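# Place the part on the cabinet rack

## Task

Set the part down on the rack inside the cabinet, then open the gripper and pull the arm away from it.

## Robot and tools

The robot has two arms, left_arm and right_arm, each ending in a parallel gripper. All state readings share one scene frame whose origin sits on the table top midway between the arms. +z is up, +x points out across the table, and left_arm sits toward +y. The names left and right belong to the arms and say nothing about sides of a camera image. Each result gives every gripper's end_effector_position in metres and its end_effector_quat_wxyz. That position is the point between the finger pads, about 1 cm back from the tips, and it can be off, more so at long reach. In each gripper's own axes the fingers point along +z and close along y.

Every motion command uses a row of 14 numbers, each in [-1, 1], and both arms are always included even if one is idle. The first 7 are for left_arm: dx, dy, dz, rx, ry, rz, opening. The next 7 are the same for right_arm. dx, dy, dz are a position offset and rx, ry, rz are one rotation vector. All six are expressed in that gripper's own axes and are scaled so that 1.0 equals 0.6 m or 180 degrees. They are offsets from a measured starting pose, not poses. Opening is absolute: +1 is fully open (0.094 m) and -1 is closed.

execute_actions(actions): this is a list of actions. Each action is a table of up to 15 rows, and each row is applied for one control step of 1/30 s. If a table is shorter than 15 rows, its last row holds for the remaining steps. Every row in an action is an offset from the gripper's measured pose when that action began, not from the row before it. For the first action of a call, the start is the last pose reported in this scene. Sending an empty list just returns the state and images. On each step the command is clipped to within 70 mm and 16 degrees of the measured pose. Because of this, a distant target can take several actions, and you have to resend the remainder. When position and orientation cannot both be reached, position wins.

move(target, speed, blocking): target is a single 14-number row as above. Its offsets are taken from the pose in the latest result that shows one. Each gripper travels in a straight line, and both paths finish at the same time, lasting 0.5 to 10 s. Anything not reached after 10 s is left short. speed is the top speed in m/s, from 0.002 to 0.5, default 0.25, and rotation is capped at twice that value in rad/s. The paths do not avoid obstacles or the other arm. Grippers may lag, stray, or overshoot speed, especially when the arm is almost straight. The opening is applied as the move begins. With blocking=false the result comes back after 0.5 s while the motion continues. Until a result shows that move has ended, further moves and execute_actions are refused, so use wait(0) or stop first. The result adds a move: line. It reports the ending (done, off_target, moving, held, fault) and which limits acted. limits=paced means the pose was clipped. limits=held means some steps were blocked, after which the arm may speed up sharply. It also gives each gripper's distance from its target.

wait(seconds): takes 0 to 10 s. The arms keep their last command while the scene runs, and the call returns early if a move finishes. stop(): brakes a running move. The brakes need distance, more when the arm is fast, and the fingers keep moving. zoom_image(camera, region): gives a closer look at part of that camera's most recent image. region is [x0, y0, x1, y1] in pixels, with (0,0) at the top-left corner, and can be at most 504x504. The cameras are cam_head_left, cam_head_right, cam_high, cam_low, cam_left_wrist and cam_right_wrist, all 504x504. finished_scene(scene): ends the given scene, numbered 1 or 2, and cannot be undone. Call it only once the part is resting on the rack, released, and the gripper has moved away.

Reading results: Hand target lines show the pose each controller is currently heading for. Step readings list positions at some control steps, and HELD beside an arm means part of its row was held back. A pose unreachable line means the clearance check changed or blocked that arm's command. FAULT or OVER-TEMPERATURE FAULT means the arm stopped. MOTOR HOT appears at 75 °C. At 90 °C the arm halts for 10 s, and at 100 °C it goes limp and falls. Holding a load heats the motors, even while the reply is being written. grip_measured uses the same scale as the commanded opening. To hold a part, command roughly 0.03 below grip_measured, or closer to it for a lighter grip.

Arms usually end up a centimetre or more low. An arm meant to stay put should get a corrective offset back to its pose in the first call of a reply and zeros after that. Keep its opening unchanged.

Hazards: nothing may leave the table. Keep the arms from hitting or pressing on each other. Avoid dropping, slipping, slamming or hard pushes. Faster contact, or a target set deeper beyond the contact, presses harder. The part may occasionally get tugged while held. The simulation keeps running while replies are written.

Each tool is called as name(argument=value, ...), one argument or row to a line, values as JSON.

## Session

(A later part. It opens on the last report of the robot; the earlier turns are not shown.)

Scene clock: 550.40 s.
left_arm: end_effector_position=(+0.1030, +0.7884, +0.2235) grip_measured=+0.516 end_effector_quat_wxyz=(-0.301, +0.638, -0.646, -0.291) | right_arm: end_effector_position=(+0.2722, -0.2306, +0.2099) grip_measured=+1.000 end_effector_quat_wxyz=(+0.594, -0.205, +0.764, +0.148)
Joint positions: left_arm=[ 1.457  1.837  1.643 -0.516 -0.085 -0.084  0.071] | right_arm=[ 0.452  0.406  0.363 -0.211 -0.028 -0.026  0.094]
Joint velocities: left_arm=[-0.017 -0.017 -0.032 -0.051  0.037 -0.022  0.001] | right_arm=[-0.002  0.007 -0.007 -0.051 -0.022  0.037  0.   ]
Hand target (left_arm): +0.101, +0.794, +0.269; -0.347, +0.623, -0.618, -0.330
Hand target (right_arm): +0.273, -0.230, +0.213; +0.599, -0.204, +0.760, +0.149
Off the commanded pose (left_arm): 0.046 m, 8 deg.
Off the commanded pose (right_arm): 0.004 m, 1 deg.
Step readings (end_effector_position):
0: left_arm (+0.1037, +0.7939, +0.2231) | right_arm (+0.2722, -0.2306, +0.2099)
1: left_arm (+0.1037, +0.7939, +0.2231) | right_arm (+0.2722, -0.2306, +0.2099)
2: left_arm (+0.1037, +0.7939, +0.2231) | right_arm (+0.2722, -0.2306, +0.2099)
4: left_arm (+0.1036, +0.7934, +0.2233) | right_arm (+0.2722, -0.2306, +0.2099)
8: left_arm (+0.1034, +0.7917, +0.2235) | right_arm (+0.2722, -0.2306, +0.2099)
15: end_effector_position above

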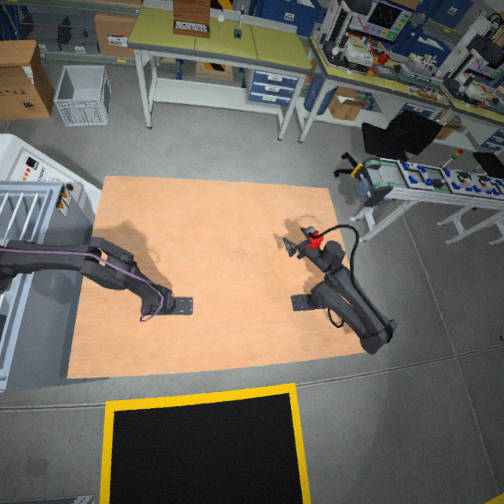

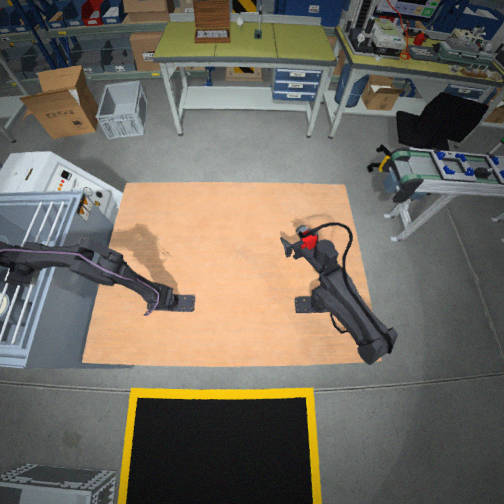

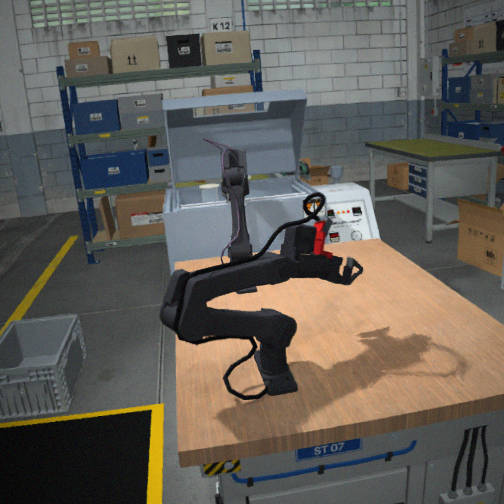

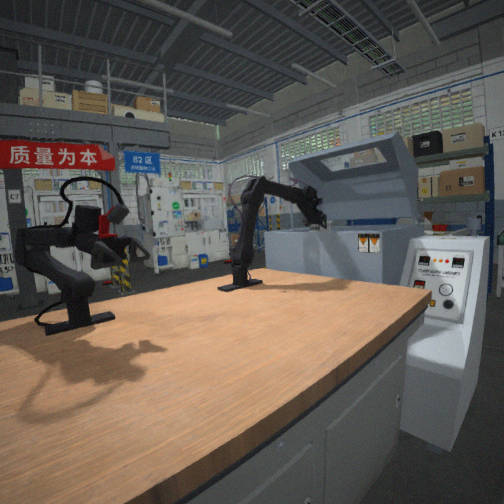

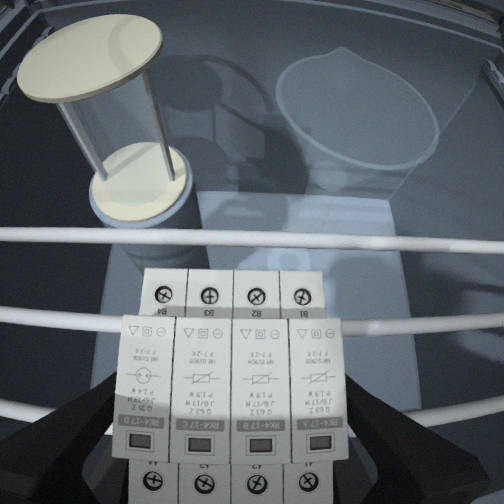

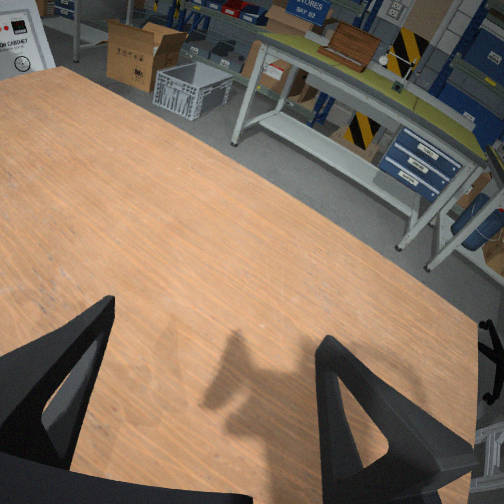

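execute_actions(
  actions=[
    [[-0.0645,0.004,-0.0371,0,-0.042,-0.006,0.44,-0.006,0,0,0,-0.004,0,1],[-0.0615,0.004,-0.0354,0,-0.04,-0.0055,0.44,-0.006,0,0,0,-0.004,0,1],[-0.058,0.004,-0.0333,0,-0.037,-0.005,0.44,-0.006,0,0,0,-0.004,0,1],[-0.0542,0.003,-0.0311,0,-0.034,-0.0045,0.44,-0.006,0,0,0,-0.004,0,1],[-0.0503,0.003,-0.0289,0,-0.031,-0.004,0.44,-0.006,0,0,0,-0.004,0,1],[-0.0464,0.003,-0.0266,0,-0.028,-0.004,0.44,-0.006,0,0,0,-0.004,0,1],[-0.0425,0.002,-0.0244,0,-0.025,-0.0035,0.44,-0.006,0,0,0,-0.004,0,1],[-0.0386,0.002,-0.0221,0,-0.022,-0.003,0.44,-0.006,0,0,0,-0.004,0,1],[-0.0347,0.002,-0.0198,0,-0.019,-0.0025,0.44,-0.006,0,0,0,-0.004,0,1],[-0.0308,0.001,-0.0176,0,-0.016,-0.002,0.44,-0.006,0,0,0,-0.004,0,1],[-0.0269,0.001,-0.0153,0,-0.013,-0.002,0.44,-0.006,0,0,0,-0.004,0,1],[-0.023,0.001,-0.0131,0,-0.0105,-0.0015,0.44,-0.006,0,0,0,-0.004,0,1],[-0.0195,0,-0.011,0,-0.008,-0.001,0.44,-0.006,0,0,0,-0.004,0,1],[-0.0165,0,-0.0093,0,-0.006,-0.001,0.44,-0.006,0,0,0,-0.004,0,1],[-0.0148,0,-0.0083,0,-0.005,-0.001,0.44,-0.006,0,0,0,-0.004,0,1]],
  ],
)

Scene clock: 573.80 s.
left_arm: end_effector_position=(+0.1028, +0.7870, +0.2221) grip_measured=+0.516 end_effector_quat_wxyz=(-0.298, +0.639, -0.648, -0.289) | right_arm: end_effector_position=(+0.2722, -0.2306, +0.2099) grip_measured=+1.000 end_effector_quat_wxyz=(+0.594, -0.205, +0.764, +0.148)
Joint positions: left_arm=[ 1.457  1.836  1.642 -0.524 -0.085 -0.083  0.071] | right_arm=[ 0.452  0.406  0.363 -0.211 -0.028 -0.026  0.094]
Joint velocities: left_arm=[-0.022 -0.002  0.002  0.051  0.051  0.007  0.001] | right_arm=[-0.012  0.017 -0.017  0.022 -0.022  0.066  0.   ]
Hand target (left_arm): +0.103, +0.790, +0.234; -0.307, +0.637, -0.642, -0.295
Hand target (right_arm): +0.273, -0.230, +0.213; +0.599, -0.204, +0.760, +0.149
Off the commanded pose (left_arm): 0.012 m, 1 deg.
Off the commanded pose (right_arm): 0.004 m, 1 deg.
Step readings (end_effector_position):
0: left_arm (+0.1029, +0.7882, +0.2236) | right_arm (+0.2722, -0.2306, +0.2099)
1: left_arm (+0.1029, +0.7882, +0.2236) | right_arm (+0.2722, -0.2306, +0.2099)
2: left_arm (+0.1029, +0.7882, +0.2236) | right_arm (+0.2722, -0.2306, +0.2099)
4: left_arm (+0.1029, +0.7882, +0.2235) | right_arm (+0.2722, -0.2306, +0.2099)
8: left_arm (+0.1029, +0.7877, +0.2229) | right_arm (+0.2722, -0.2306, +0.2099)
15: end_effector_position above

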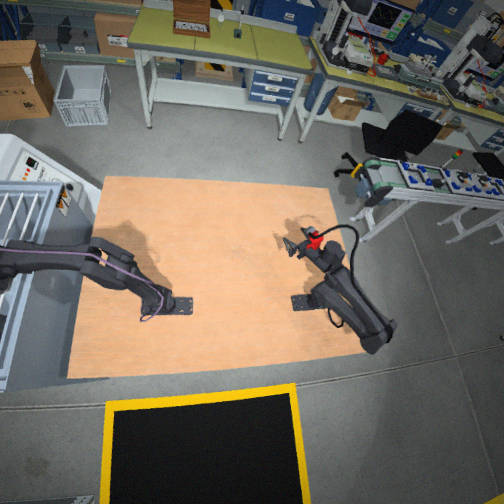

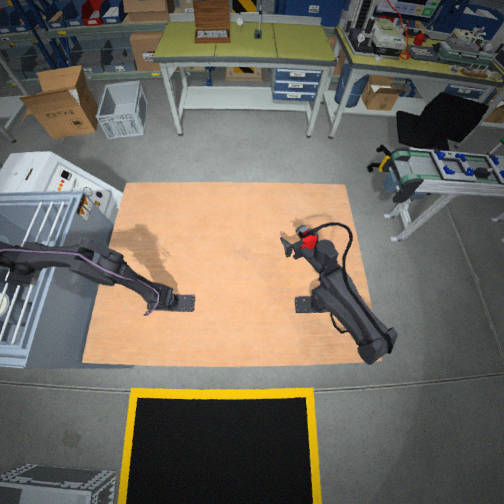

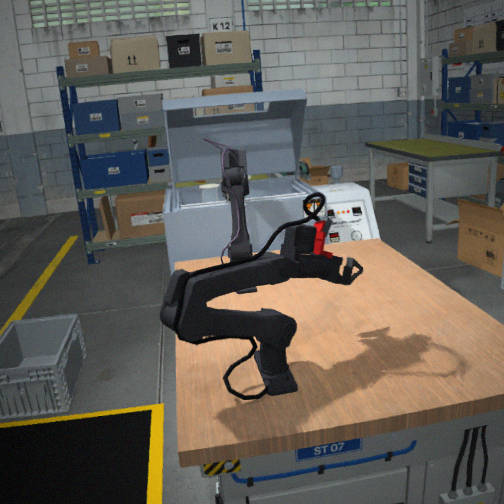

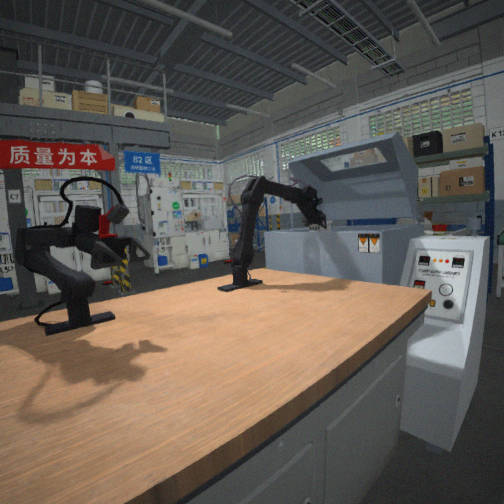

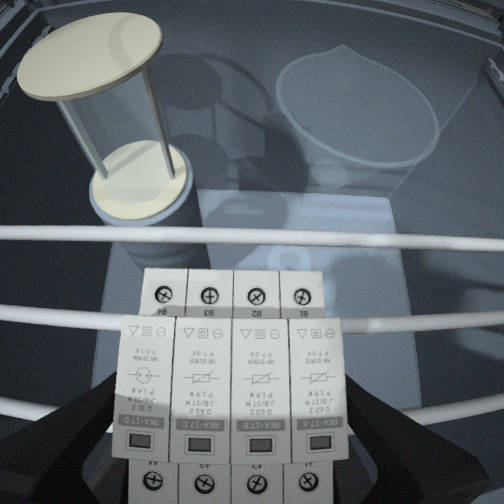

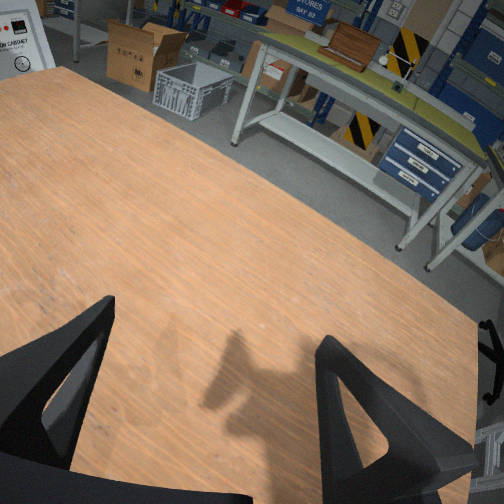

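execute_actions(
  actions=[
    [[-0.016,0,-0.008,0,-0.008,0,0.48,-0.006,0,0,0,-0.004,0,1],[-0.016,0,-0.008,0,-0.008,0,0.5,-0.006,0,0,0,-0.004,0,1],[-0.016,0,-0.008,0,-0.008,0,0.51,-0.006,0,0,0,-0.004,0,1],[-0.016,0,-0.008,0,-0.008,0,0.52,-0.006,0,0,0,-0.004,0,1],[-0.016,0,-0.008,0,-0.008,0,0.535,-0.006,0,0,0,-0.004,0,1],[-0.016,0,-0.008,0,-0.008,0,0.56,-0.006,0,0,0,-0.004,0,1],[-0.016,0,-0.008,0,-0.008,0,0.6,-0.006,0,0,0,-0.004,0,1],[-0.016,0,-0.008,0,-0.008,0,0.66,-0.006,0,0,0,-0.004,0,1],[-0.016,0,-0.008,0,-0.008,0,0.73,-0.006,0,0,0,-0.004,0,1],[-0.016,0,-0.008,0,-0.008,0,0.8,-0.006,0,0,0,-0.004,0,1],[-0.016,0,-0.008,0,-0.008,0,0.88,-0.006,0,0,0,-0.004,0,1],[-0.016,0,-0.008,0,-0.008,0,0.95,-0.006,0,0,0,-0.004,0,1],[-0.016,0,-0.008,0,-0.008,0,1,-0.006,0,0,0,-0.004,0,1]],
  ],
)

Scene clock: 586.60 s.
left_arm: end_effector_position=(+0.1028, +0.7870, +0.2221) grip_measured=+1.000 end_effector_quat_wxyz=(-0.298, +0.638, -0.649, -0.290) | right_arm: end_effector_position=(+0.2722, -0.2306, +0.2099) grip_measured=+1.000 end_effector_quat_wxyz=(+0.594, -0.205, +0.764, +0.148)
Joint positions: left_arm=[ 1.457  1.836  1.642 -0.524 -0.085 -0.079  0.094] | right_arm=[ 0.452  0.406  0.363 -0.211 -0.028 -0.026  0.094]
Joint velocities: left_arm=[-0.007 -0.017  0.017 -0.007  0.007  0.037  0.   ] | right_arm=[-0.002 -0.002 -0.017  0.007  0.007  0.037  0.   ]
Hand target (left_arm): +0.103, +0.790, +0.233; -0.306, +0.635, -0.644, -0.297
Hand target (right_arm): +0.273, -0.230, +0.213; +0.599, -0.204, +0.760, +0.149
Off the commanded pose (left_arm): 0.011 m, 1 deg.
Off the commanded pose (right_arm): 0.004 m, 1 deg.
Step readings (end_effector_position):
0: left_arm (+0.1028, +0.7870, +0.2221) | right_arm (+0.2722, -0.2306, +0.2099)
1: left_arm (+0.1028, +0.7870, +0.2221) | right_arm (+0.2722, -0.2306, +0.2099)
2: left_arm (+0.1028, +0.7870, +0.2221) | right_arm (+0.2722, -0.2306, +0.2099)
4: left_arm (+0.1028, +0.7870, +0.2221) | right_arm (+0.2722, -0.2306, +0.2099)
8: left_arm (+0.1028, +0.7870, +0.2221) | right_arm (+0.2722, -0.2306, +0.2099)
15: end_effector_position above

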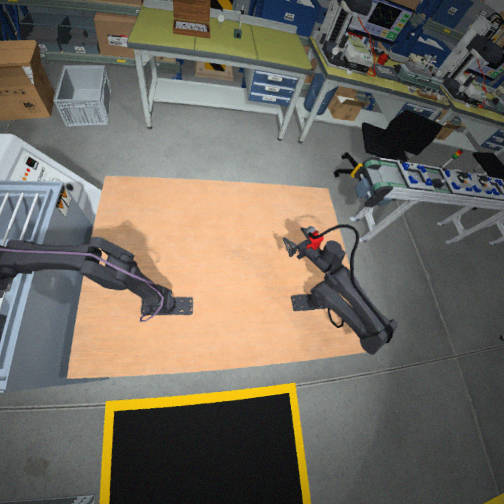

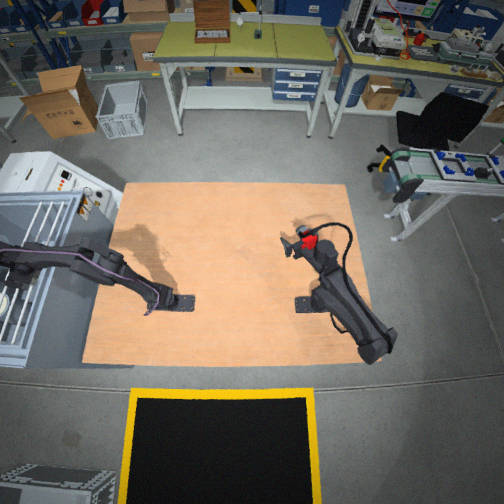

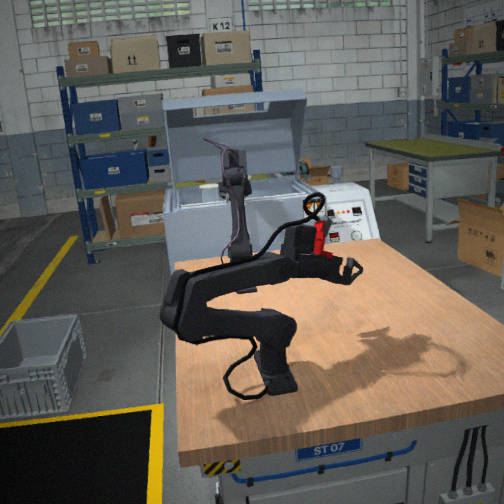

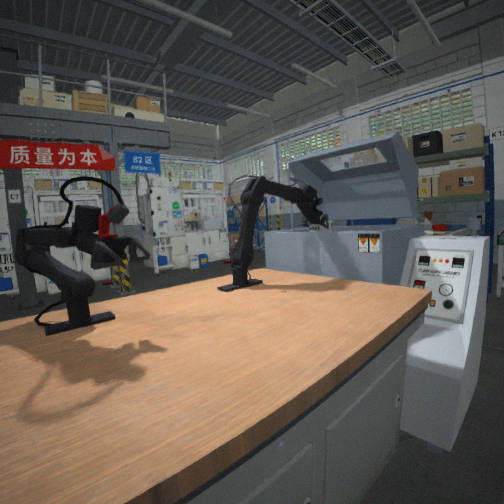

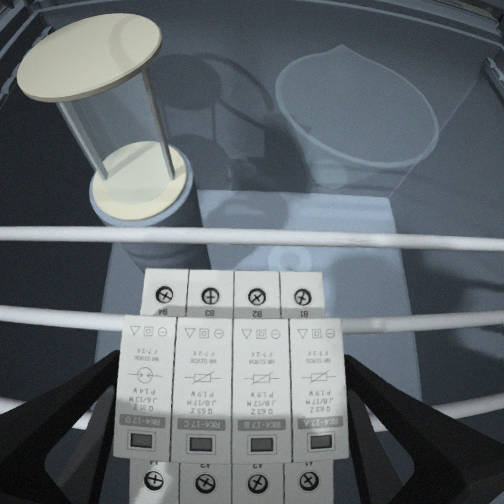

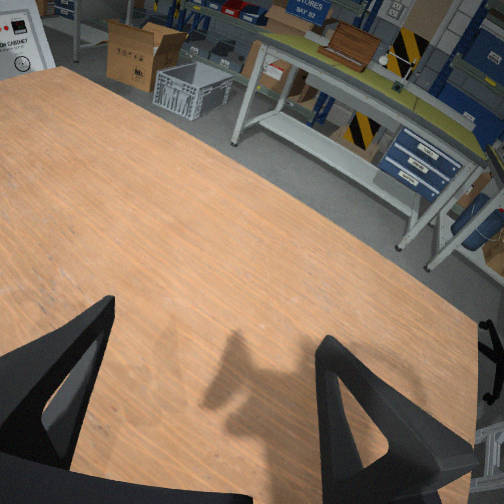

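move(
  target=[0.07,0,-0.44,0,-0.06,0,1,-0.006,0,0,0,-0.004,0,1],
  speed=0.27,
)

Scene clock: 606.57 s.
left_arm: end_effector_position=(+0.0986, +0.5651, +0.3638) grip_measured=+1.000 end_effector_quat_wxyz=(-0.359, +0.607, -0.619, -0.346) | right_arm: end_effector_position=(+0.2722, -0.2306, +0.2099) grip_measured=+1.000 end_effector_quat_wxyz=(+0.594, -0.205, +0.764, +0.148)
Joint positions: left_arm=[ 1.284  1.048  1.409 -0.905 -0.24  -0.153  0.094] | right_arm=[ 0.452  0.406  0.363 -0.211 -0.028 -0.026  0.094]
Joint velocities: left_arm=[ 0.007  0.007 -0.027  0.007  0.007  0.051  0.   ] | right_arm=[-0.002 -0.007  0.002 -0.037  0.007 -0.007  0.   ]
Hand target (left_arm): +0.099, +0.562, +0.368; -0.358, +0.607, -0.618, -0.347
Hand target (right_arm): +0.273, -0.230, +0.213; +0.599, -0.204, +0.760, +0.149
Off the commanded pose (left_arm): 0.005 m, 0 deg.
Off the commanded pose (right_arm): 0.004 m, 1 deg.
move: done

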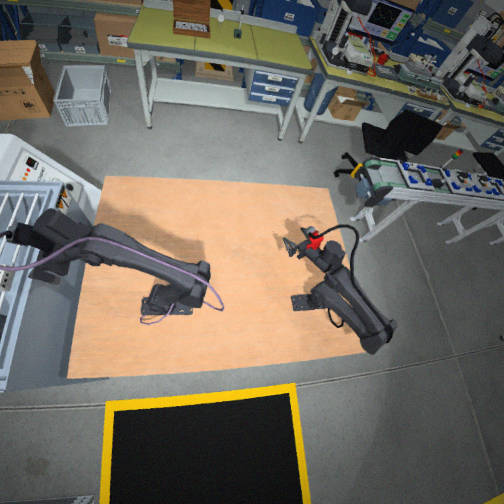

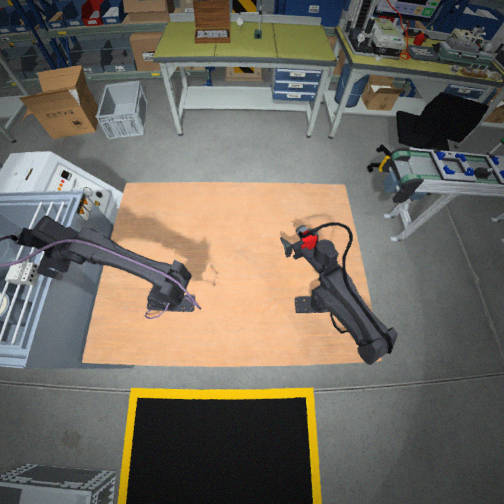

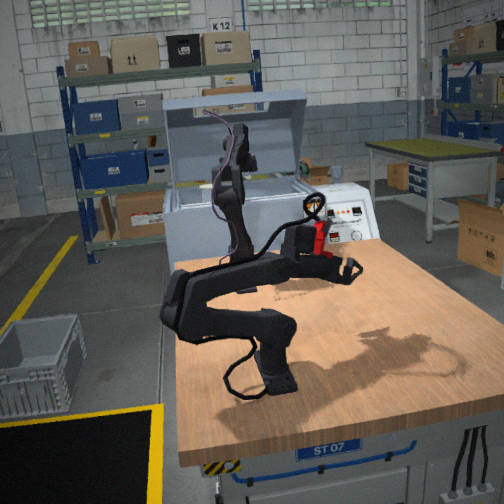

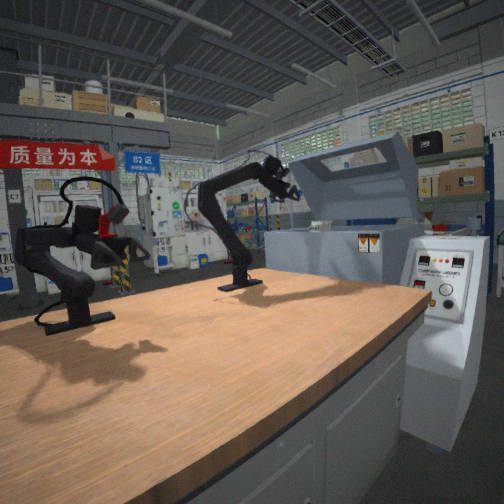

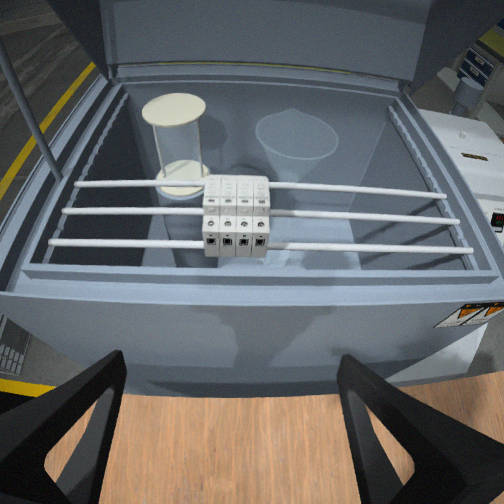

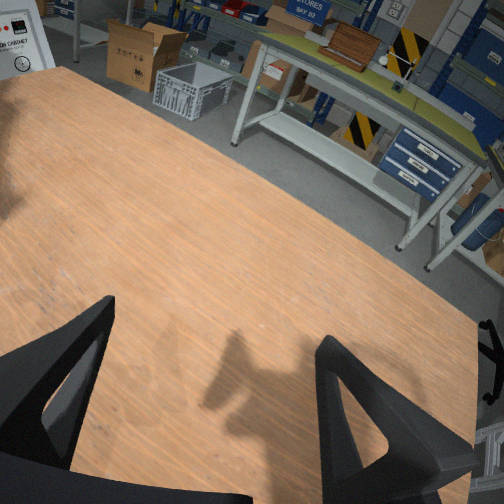

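execute_actions(
  actions=[],
)

Scene clock: 615.13 s.
left_arm: end_effector_position=(+0.0984, +0.5649, +0.3636) grip_measured=+1.000 end_effector_quat_wxyz=(-0.359, +0.608, -0.619, -0.346) | right_arm: end_effector_position=(+0.2722, -0.2306, +0.2099) grip_measured=+1.000 end_effector_quat_wxyz=(+0.594, -0.205, +0.764, +0.148)
Joint positions: left_arm=[ 1.284  1.048  1.409 -0.907 -0.241 -0.154  0.094] | right_arm=[ 0.452  0.406  0.363 -0.211 -0.028 -0.026  0.094]
Joint velocities: left_arm=[-0.012  0.002 -0.007  0.051  0.051 -0.037  0.   ] | right_arm=[-0.027 -0.017  0.007 -0.007 -0.051 -0.066  0.   ]
Hand target (left_arm): +0.099, +0.562, +0.368; -0.359, +0.607, -0.618, -0.347
Hand target (right_arm): +0.273, -0.230, +0.213; +0.599, -0.204, +0.760, +0.149
Off the commanded pose (left_arm): 0.005 m, 0 deg.
Off the commanded pose (right_arm): 0.004 m, 1 deg.

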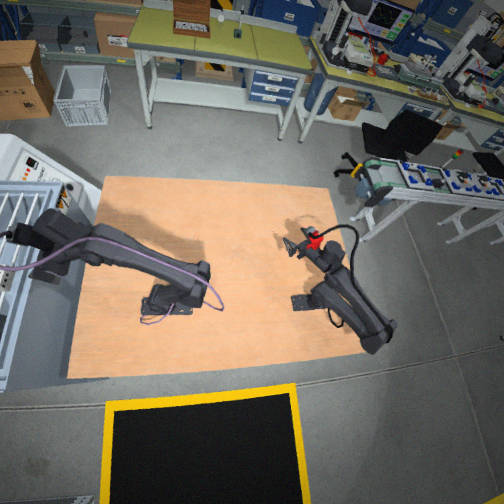

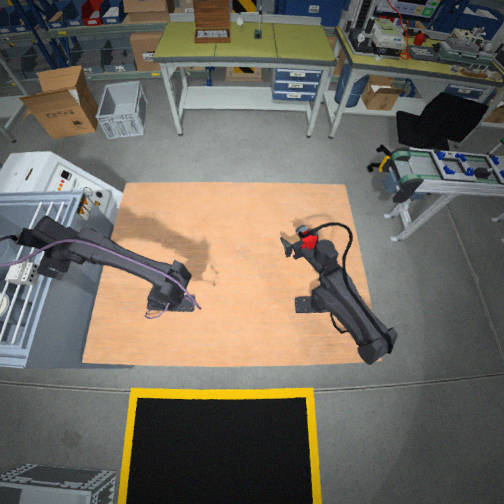

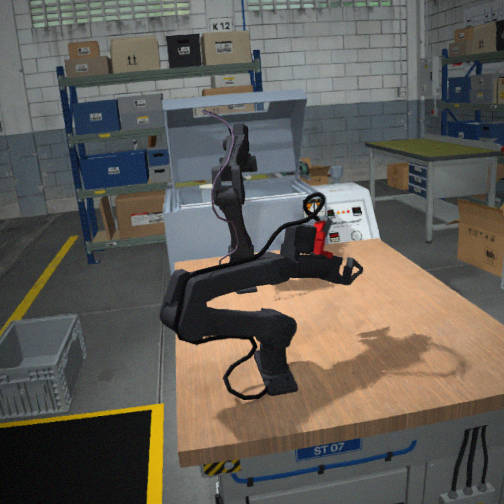

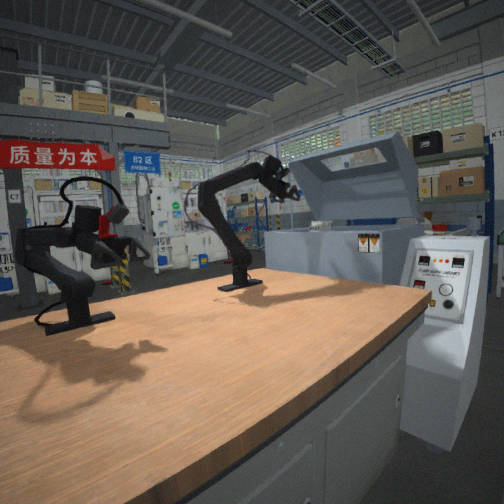

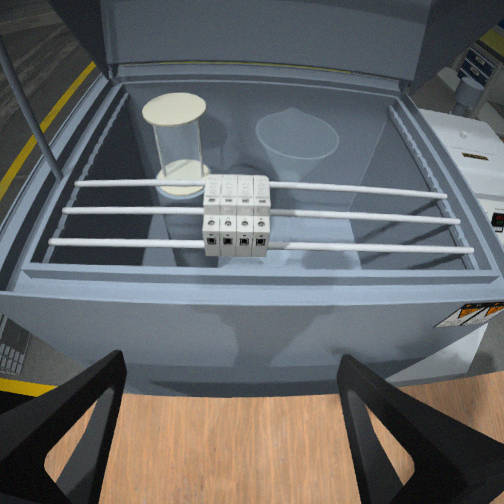

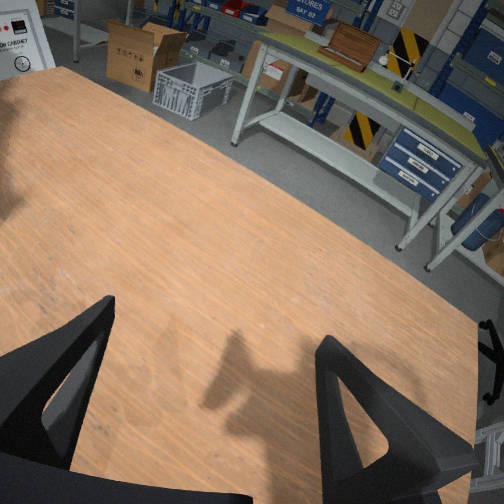

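zoom_image(
  camera="cam_left_wrist",
  region=[150, 140, 330, 290],
)

Region (150, 140, 330, 290) of cam_left_wrist's 504x504 image, scaled by 2.800, with more detail than that image has.

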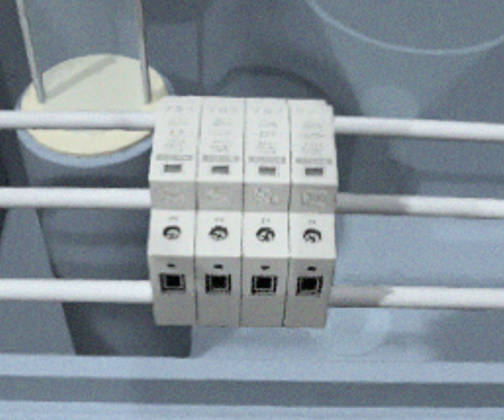

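The part is resting level across the rods, the gripper is open, and the arm is clear.

finished_scene(
  scene=2,
)

The scene is finished: the task was done.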